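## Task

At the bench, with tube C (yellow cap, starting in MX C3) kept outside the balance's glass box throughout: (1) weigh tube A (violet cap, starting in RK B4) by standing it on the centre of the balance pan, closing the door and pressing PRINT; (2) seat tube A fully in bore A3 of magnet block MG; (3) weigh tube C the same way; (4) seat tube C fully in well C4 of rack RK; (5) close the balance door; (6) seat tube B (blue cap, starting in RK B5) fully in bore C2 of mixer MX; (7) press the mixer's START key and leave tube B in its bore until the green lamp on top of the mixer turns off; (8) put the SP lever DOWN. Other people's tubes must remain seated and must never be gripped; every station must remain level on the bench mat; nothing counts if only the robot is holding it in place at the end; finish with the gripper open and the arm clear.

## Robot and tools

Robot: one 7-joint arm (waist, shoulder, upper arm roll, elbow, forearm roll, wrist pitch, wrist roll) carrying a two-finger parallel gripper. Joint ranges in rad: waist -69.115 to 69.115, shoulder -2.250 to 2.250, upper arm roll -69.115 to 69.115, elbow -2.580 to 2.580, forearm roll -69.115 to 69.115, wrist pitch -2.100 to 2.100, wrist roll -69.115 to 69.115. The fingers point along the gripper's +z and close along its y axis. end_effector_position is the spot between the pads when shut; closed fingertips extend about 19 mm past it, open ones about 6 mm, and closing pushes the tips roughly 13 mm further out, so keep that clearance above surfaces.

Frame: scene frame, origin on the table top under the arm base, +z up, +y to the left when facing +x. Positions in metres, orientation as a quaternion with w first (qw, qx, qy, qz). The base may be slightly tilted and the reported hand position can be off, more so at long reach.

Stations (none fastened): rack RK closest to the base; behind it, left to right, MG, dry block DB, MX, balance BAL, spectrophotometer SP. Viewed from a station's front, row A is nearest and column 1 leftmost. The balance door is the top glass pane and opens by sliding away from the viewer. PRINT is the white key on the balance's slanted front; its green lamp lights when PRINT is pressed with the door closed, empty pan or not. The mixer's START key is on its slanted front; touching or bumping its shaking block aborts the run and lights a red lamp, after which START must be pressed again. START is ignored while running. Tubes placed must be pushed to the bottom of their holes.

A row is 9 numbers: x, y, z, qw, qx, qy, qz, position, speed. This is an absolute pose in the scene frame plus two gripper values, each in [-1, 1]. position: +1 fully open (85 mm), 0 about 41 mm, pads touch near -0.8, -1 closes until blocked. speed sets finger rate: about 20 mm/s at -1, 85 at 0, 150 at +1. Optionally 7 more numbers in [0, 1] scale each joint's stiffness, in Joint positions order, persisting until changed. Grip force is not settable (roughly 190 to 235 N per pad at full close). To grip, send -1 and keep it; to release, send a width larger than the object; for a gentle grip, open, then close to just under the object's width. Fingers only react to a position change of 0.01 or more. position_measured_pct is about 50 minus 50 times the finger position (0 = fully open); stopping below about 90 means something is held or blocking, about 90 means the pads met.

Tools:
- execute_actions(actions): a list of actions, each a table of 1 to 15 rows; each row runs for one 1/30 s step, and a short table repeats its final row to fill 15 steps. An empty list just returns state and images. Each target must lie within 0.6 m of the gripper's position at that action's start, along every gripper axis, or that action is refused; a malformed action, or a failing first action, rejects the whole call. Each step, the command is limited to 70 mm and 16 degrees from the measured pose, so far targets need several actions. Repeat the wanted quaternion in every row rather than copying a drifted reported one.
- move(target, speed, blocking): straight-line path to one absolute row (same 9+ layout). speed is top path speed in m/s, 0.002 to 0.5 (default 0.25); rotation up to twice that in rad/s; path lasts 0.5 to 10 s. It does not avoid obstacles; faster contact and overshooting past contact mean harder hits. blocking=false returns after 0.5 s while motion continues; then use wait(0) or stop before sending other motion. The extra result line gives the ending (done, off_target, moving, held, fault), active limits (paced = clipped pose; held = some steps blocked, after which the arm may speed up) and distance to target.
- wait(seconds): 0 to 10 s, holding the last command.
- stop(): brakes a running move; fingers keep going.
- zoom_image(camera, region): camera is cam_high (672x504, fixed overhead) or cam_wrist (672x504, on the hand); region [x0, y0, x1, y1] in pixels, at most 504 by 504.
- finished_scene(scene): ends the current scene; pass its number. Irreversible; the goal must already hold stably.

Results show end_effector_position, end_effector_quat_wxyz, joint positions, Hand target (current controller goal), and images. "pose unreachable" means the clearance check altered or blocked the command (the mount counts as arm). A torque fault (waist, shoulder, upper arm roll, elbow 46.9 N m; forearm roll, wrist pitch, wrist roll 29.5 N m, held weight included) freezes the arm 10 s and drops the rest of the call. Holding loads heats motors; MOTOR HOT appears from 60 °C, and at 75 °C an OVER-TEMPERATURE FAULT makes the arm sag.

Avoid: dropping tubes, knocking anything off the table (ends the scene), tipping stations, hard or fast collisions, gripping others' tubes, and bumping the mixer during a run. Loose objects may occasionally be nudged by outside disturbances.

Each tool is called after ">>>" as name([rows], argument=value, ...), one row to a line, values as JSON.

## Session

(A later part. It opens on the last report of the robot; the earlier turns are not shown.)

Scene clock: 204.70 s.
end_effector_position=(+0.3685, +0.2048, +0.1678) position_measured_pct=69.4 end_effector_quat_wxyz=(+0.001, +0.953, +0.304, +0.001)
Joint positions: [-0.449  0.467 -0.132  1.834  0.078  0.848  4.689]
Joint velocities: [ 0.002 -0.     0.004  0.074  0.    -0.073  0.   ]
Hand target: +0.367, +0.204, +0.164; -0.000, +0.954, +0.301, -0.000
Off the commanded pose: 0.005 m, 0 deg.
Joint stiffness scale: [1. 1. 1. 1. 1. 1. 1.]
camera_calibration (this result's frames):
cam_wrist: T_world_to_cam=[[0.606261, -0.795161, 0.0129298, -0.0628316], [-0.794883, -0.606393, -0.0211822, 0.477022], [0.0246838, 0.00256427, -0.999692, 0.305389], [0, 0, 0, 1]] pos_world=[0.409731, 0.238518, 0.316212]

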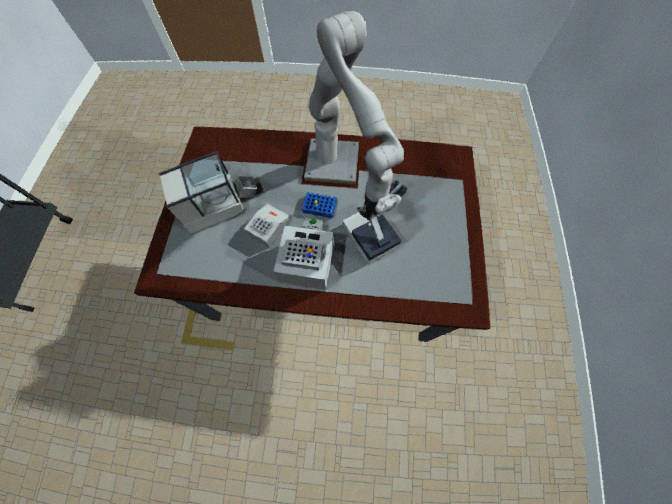

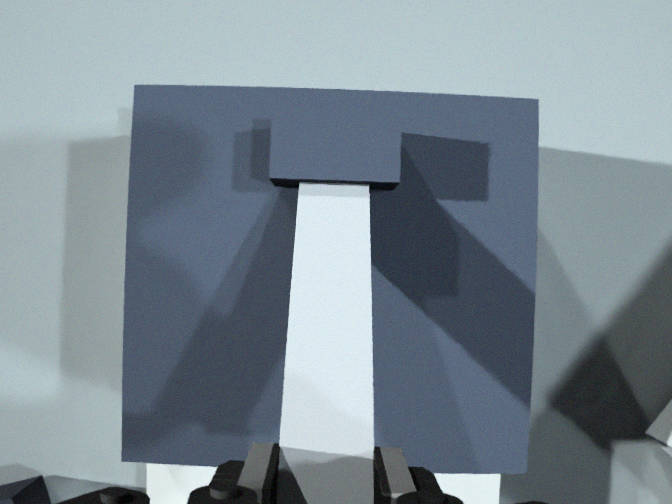

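>>> execute_actions([
  [[0.36256,0.20038,0.1565,0,0.9537,0.3007,0,-0.45,-0.5],[0.36256,0.20038,0.1565,0,0.9537,0.3007,0,-0.45,-0.5],[0.36256,0.20038,0.1565,0,0.9537,0.3007,0,-0.45,-0.5],[0.36256,0.20038,0.1565,0,0.9537,0.3007,0,-0.45,-0.5],[0.36256,0.20038,0.1565,0,0.9537,0.3007,0,-0.45,-0.5],[0.35864,0.19763,0.149,0,0.9537,0.3007,0,-0.45,-0.5],[0.35864,0.19763,0.149,0,0.9537,0.3007,0,-0.45,-0.5],[0.35864,0.19763,0.149,0,0.9537,0.3007,0,-0.45,-0.5],[0.35864,0.19763,0.149,0,0.9537,0.3007,0,-0.45,-0.5],[0.35864,0.19763,0.149,0,0.9537,0.3007,0,-0.45,-0.5],[0.35527,0.19528,0.14111,0,0.9537,0.3007,0,-0.45,-0.5]],
  [[0.35248,0.19332,0.13289,0,0.9537,0.3007,0,-0.45,-0.5],[0.35248,0.19332,0.13289,0,0.9537,0.3007,0,-0.45,-0.5],[0.35248,0.19332,0.13289,0,0.9537,0.3007,0,-0.45,-0.5],[0.35248,0.19332,0.13289,0,0.9537,0.3007,0,-0.45,-0.5],[0.35248,0.19332,0.13289,0,0.9537,0.3007,0,-0.45,-0.5],[0.35029,0.19179,0.1244,0,0.9537,0.3007,0,-0.45,-0.5],[0.35029,0.19179,0.1244,0,0.9537,0.3007,0,-0.45,-0.5],[0.35029,0.19179,0.1244,0,0.9537,0.3007,0,-0.45,-0.5],[0.35029,0.19179,0.1244,0,0.9537,0.3007,0,-0.45,-0.5],[0.35029,0.19179,0.1244,0,0.9537,0.3007,0,-0.45,-0.5],[0.34871,0.19068,0.11571,0,0.9537,0.3007,0,-0.45,-0.5]],
  [[0.3479,0.19011,0.10866,0,0.9537,0.3007,0,-0.45,-0.5],[0.3479,0.19011,0.10866,0,0.9537,0.3007,0,-0.45,-0.5],[0.3479,0.19011,0.10866,0,0.9537,0.3007,0,-0.45,-0.5],[0.3479,0.19011,0.10866,0,0.9537,0.3007,0,-0.45,-0.5],[0.3479,0.19011,0.10866,0,0.9537,0.3007,0,-0.45,-0.5],[0.3479,0.19011,0.10866,0,0.9537,0.3007,0,-0.45,-0.5],[0.3476,0.1899,0.1035,0,0.9537,0.3007,0,-0.45,-0.5]],
])

Scene clock: 207.13 s.
end_effector_position=(+0.3490, +0.1906, +0.1067) position_measured_pct=69.4 end_effector_quat_wxyz=(-0.002, +0.953, +0.302, +0.002)
Joint positions: [-0.454  0.539 -0.114  1.983  0.091  0.625  4.679]
Joint velocities: [-0.005  0.01   0.006 -0.     0.    -0.006  0.001]
Hand target: +0.348, +0.190, +0.104; -0.000, +0.954, +0.301, -0.000
Off the commanded pose: 0.004 m, 0 deg.
Joint stiffness scale: [1. 1. 1. 1. 1. 1. 1.]
camera_calibration (this result's frames):
cam_wrist: T_world_to_cam=[[0.603368, -0.797417, 0.00856324, -0.0595552], [-0.797104, -0.603384, -0.0235246, 0.452032], [0.0239258, 0.00736816, -0.999687, 0.244126], [0, 0, 0, 1]] pos_world=[0.39041, 0.22346, 0.255194]

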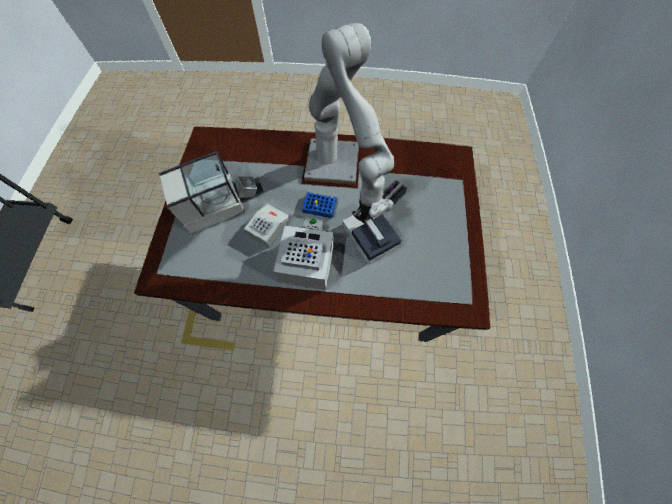

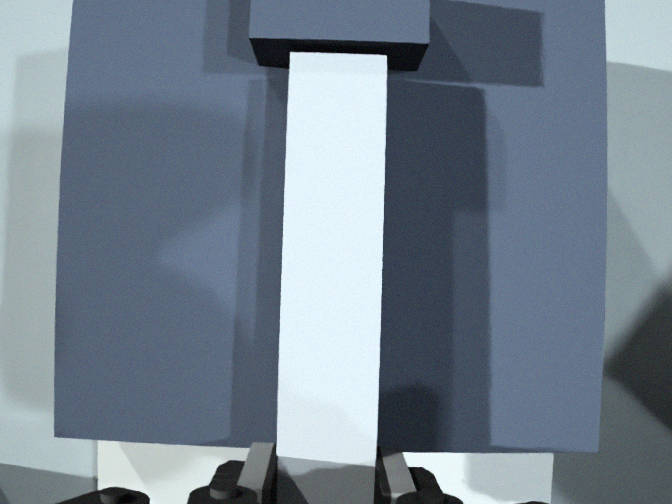

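>>> move(target=[0.3476,0.1899,0.098,0,0.9537,0.3007,0,-0.45,-0.5], speed=0.02)

Scene clock: 208.17 s.
end_effector_position=(+0.3490, +0.1906, +0.1032) position_measured_pct=69.4 end_effector_quat_wxyz=(-0.001, +0.953, +0.302, +0.002)
Joint positions: [-0.458  0.546 -0.11   1.987  0.091  0.613  4.678]
Joint velocities: [-0.005  0.     0.005 -0.    -0.    -0.     0.   ]
Hand target: +0.348, +0.190, +0.098; -0.000, +0.954, +0.301, -0.000
Off the commanded pose: 0.005 m, 0 deg.
Joint stiffness scale: [1. 1. 1. 1. 1. 1. 1.]
move: off_target
camera_calibration (this result's frames):
cam_wrist: T_world_to_cam=[[0.603566, -0.797261, 0.00915389, -0.0596981], [-0.796932, -0.603592, -0.0240122, 0.451939], [0.0246692, 0.00719791, -0.99967, 0.240357], [0, 0, 0, 1]] pos_world=[0.390266, 0.223462, 0.251676]

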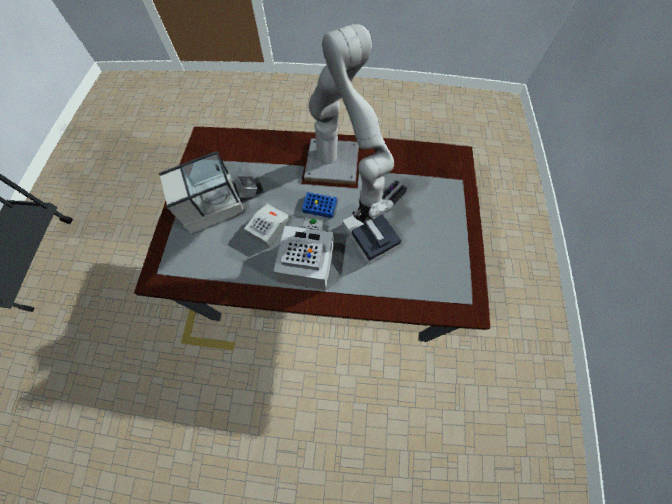

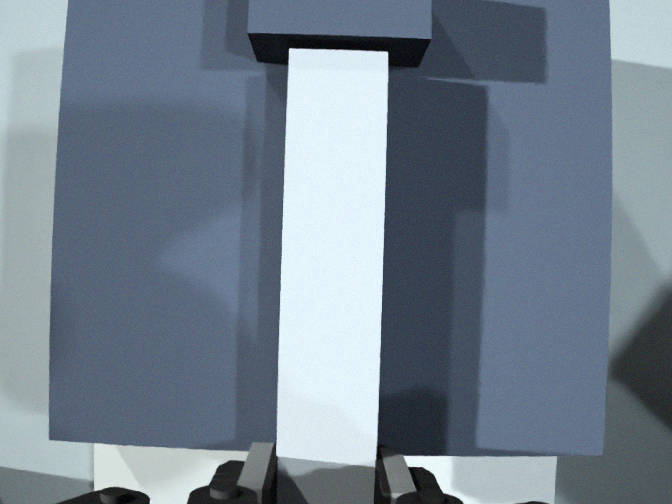

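>>> move(target=[0.3490,0.1906,0.105,0,0.9537,0.3007,0,0,0], speed=0.02)

>>> move(target=[0.32,0.17,0.26,0,0.9537,0.3007,0,0,0], speed=0.2)

Scene clock: 209.23 s.
end_effector_position=(+0.3491, +0.1904, +0.1042) position_measured_pct=50.0 end_effector_quat_wxyz=(-0.001, +0.953, +0.302, +0.001)
Joint positions: [-0.458  0.545 -0.11   1.984  0.091  0.62   4.678]
Joint velocities: [ 0.001 -0.    -0.001  0.001 -0.     0.001 -0.   ]
Hand target: +0.349, +0.191, +0.105; -0.000, +0.954, +0.301, +0.000
Off the commanded pose: 0.001 m, 0 deg.
Joint stiffness scale: [1. 1. 1. 1. 1. 1. 1.]
move: done
camera_calibration (this result's frames):
cam_wrist: T_world_to_cam=[[0.603537, -0.797275, 0.00977705, -0.0599664], [-0.797002, -0.603594, -0.0214791, 0.451683], [0.0230261, 0.00517111, -0.999721, 0.242401], [0, 0, 0, 1]] pos_world=[0.390603, 0.22357, 0.252622]

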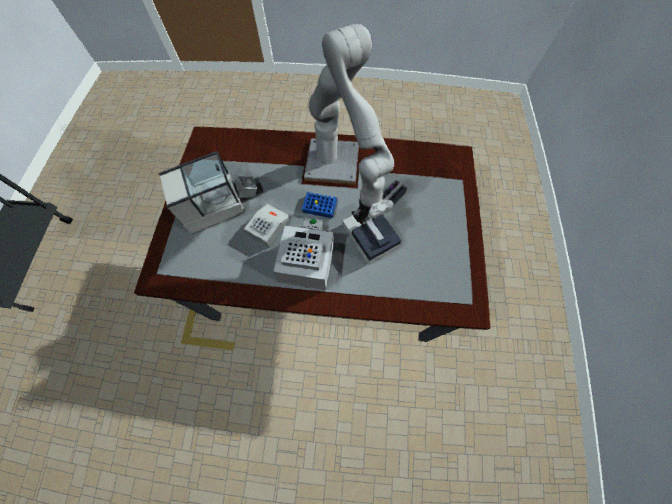

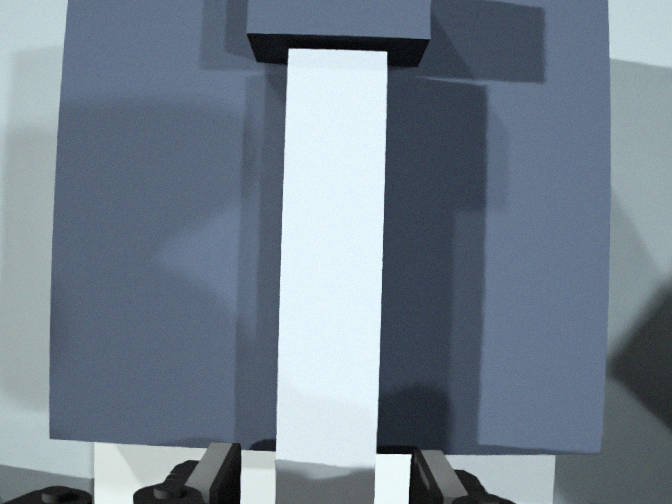

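Scene clock: 210.57 s.
end_effector_position=(+0.3207, +0.1706, +0.2581) position_measured_pct=50.0 end_effector_quat_wxyz=(+0.002, +0.954, +0.301, +0.001)
Joint positions: [-0.436  0.22  -0.122  1.862  0.032  1.065  4.732]
Joint velocities: [-0.    -0.005  0.     0.    -0.     0.    -0.001]
Hand target: +0.321, +0.170, +0.260; +0.001, +0.954, +0.300, +0.000
Off the commanded pose: 0.002 m, 0 deg.
Joint stiffness scale: [1. 1. 1. 1. 1. 1. 1.]
move: done
camera_calibration (this result's frames):
cam_wrist: T_world_to_cam=[[0.601375, -0.79882, 0.0153095, -0.0606206], [-0.79859, -0.60157, -0.0191807, 0.420041], [0.0245316, -0.00069125, -0.999699, 0.39746], [0, 0, 0, 1]] pos_world=[0.362146, 0.204534, 0.406325]

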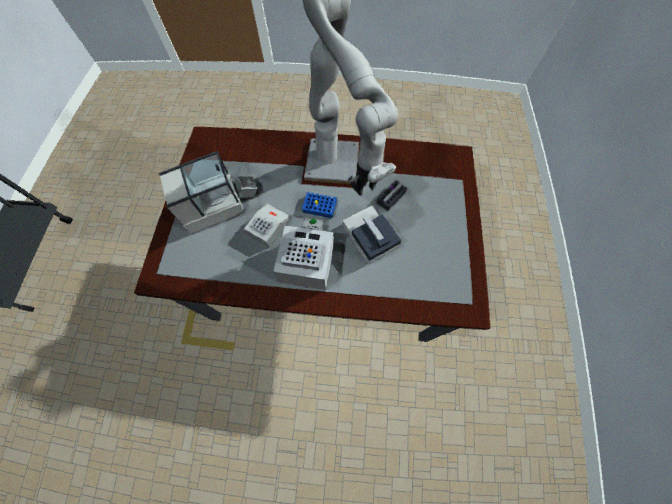

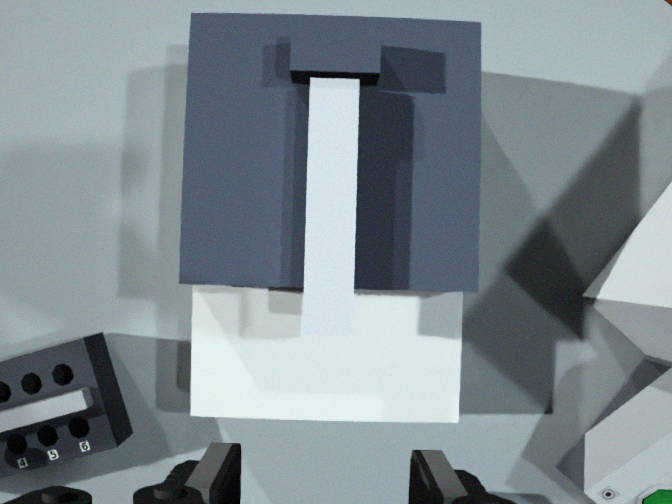

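>>> zoom_image(camera="cam_high", region=[150,140,430,300])

Region (150, 140, 430, 300) of cam_high's 672x504 image, scaled by 1.800, with more detail than that image has; it fills the top 288 rows of this view, and the rest is white.

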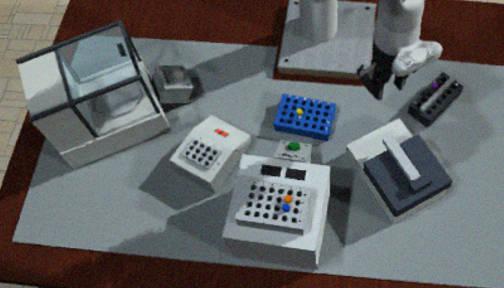

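>>> finished_scene(scene=2)

The scene is finished: the task was done.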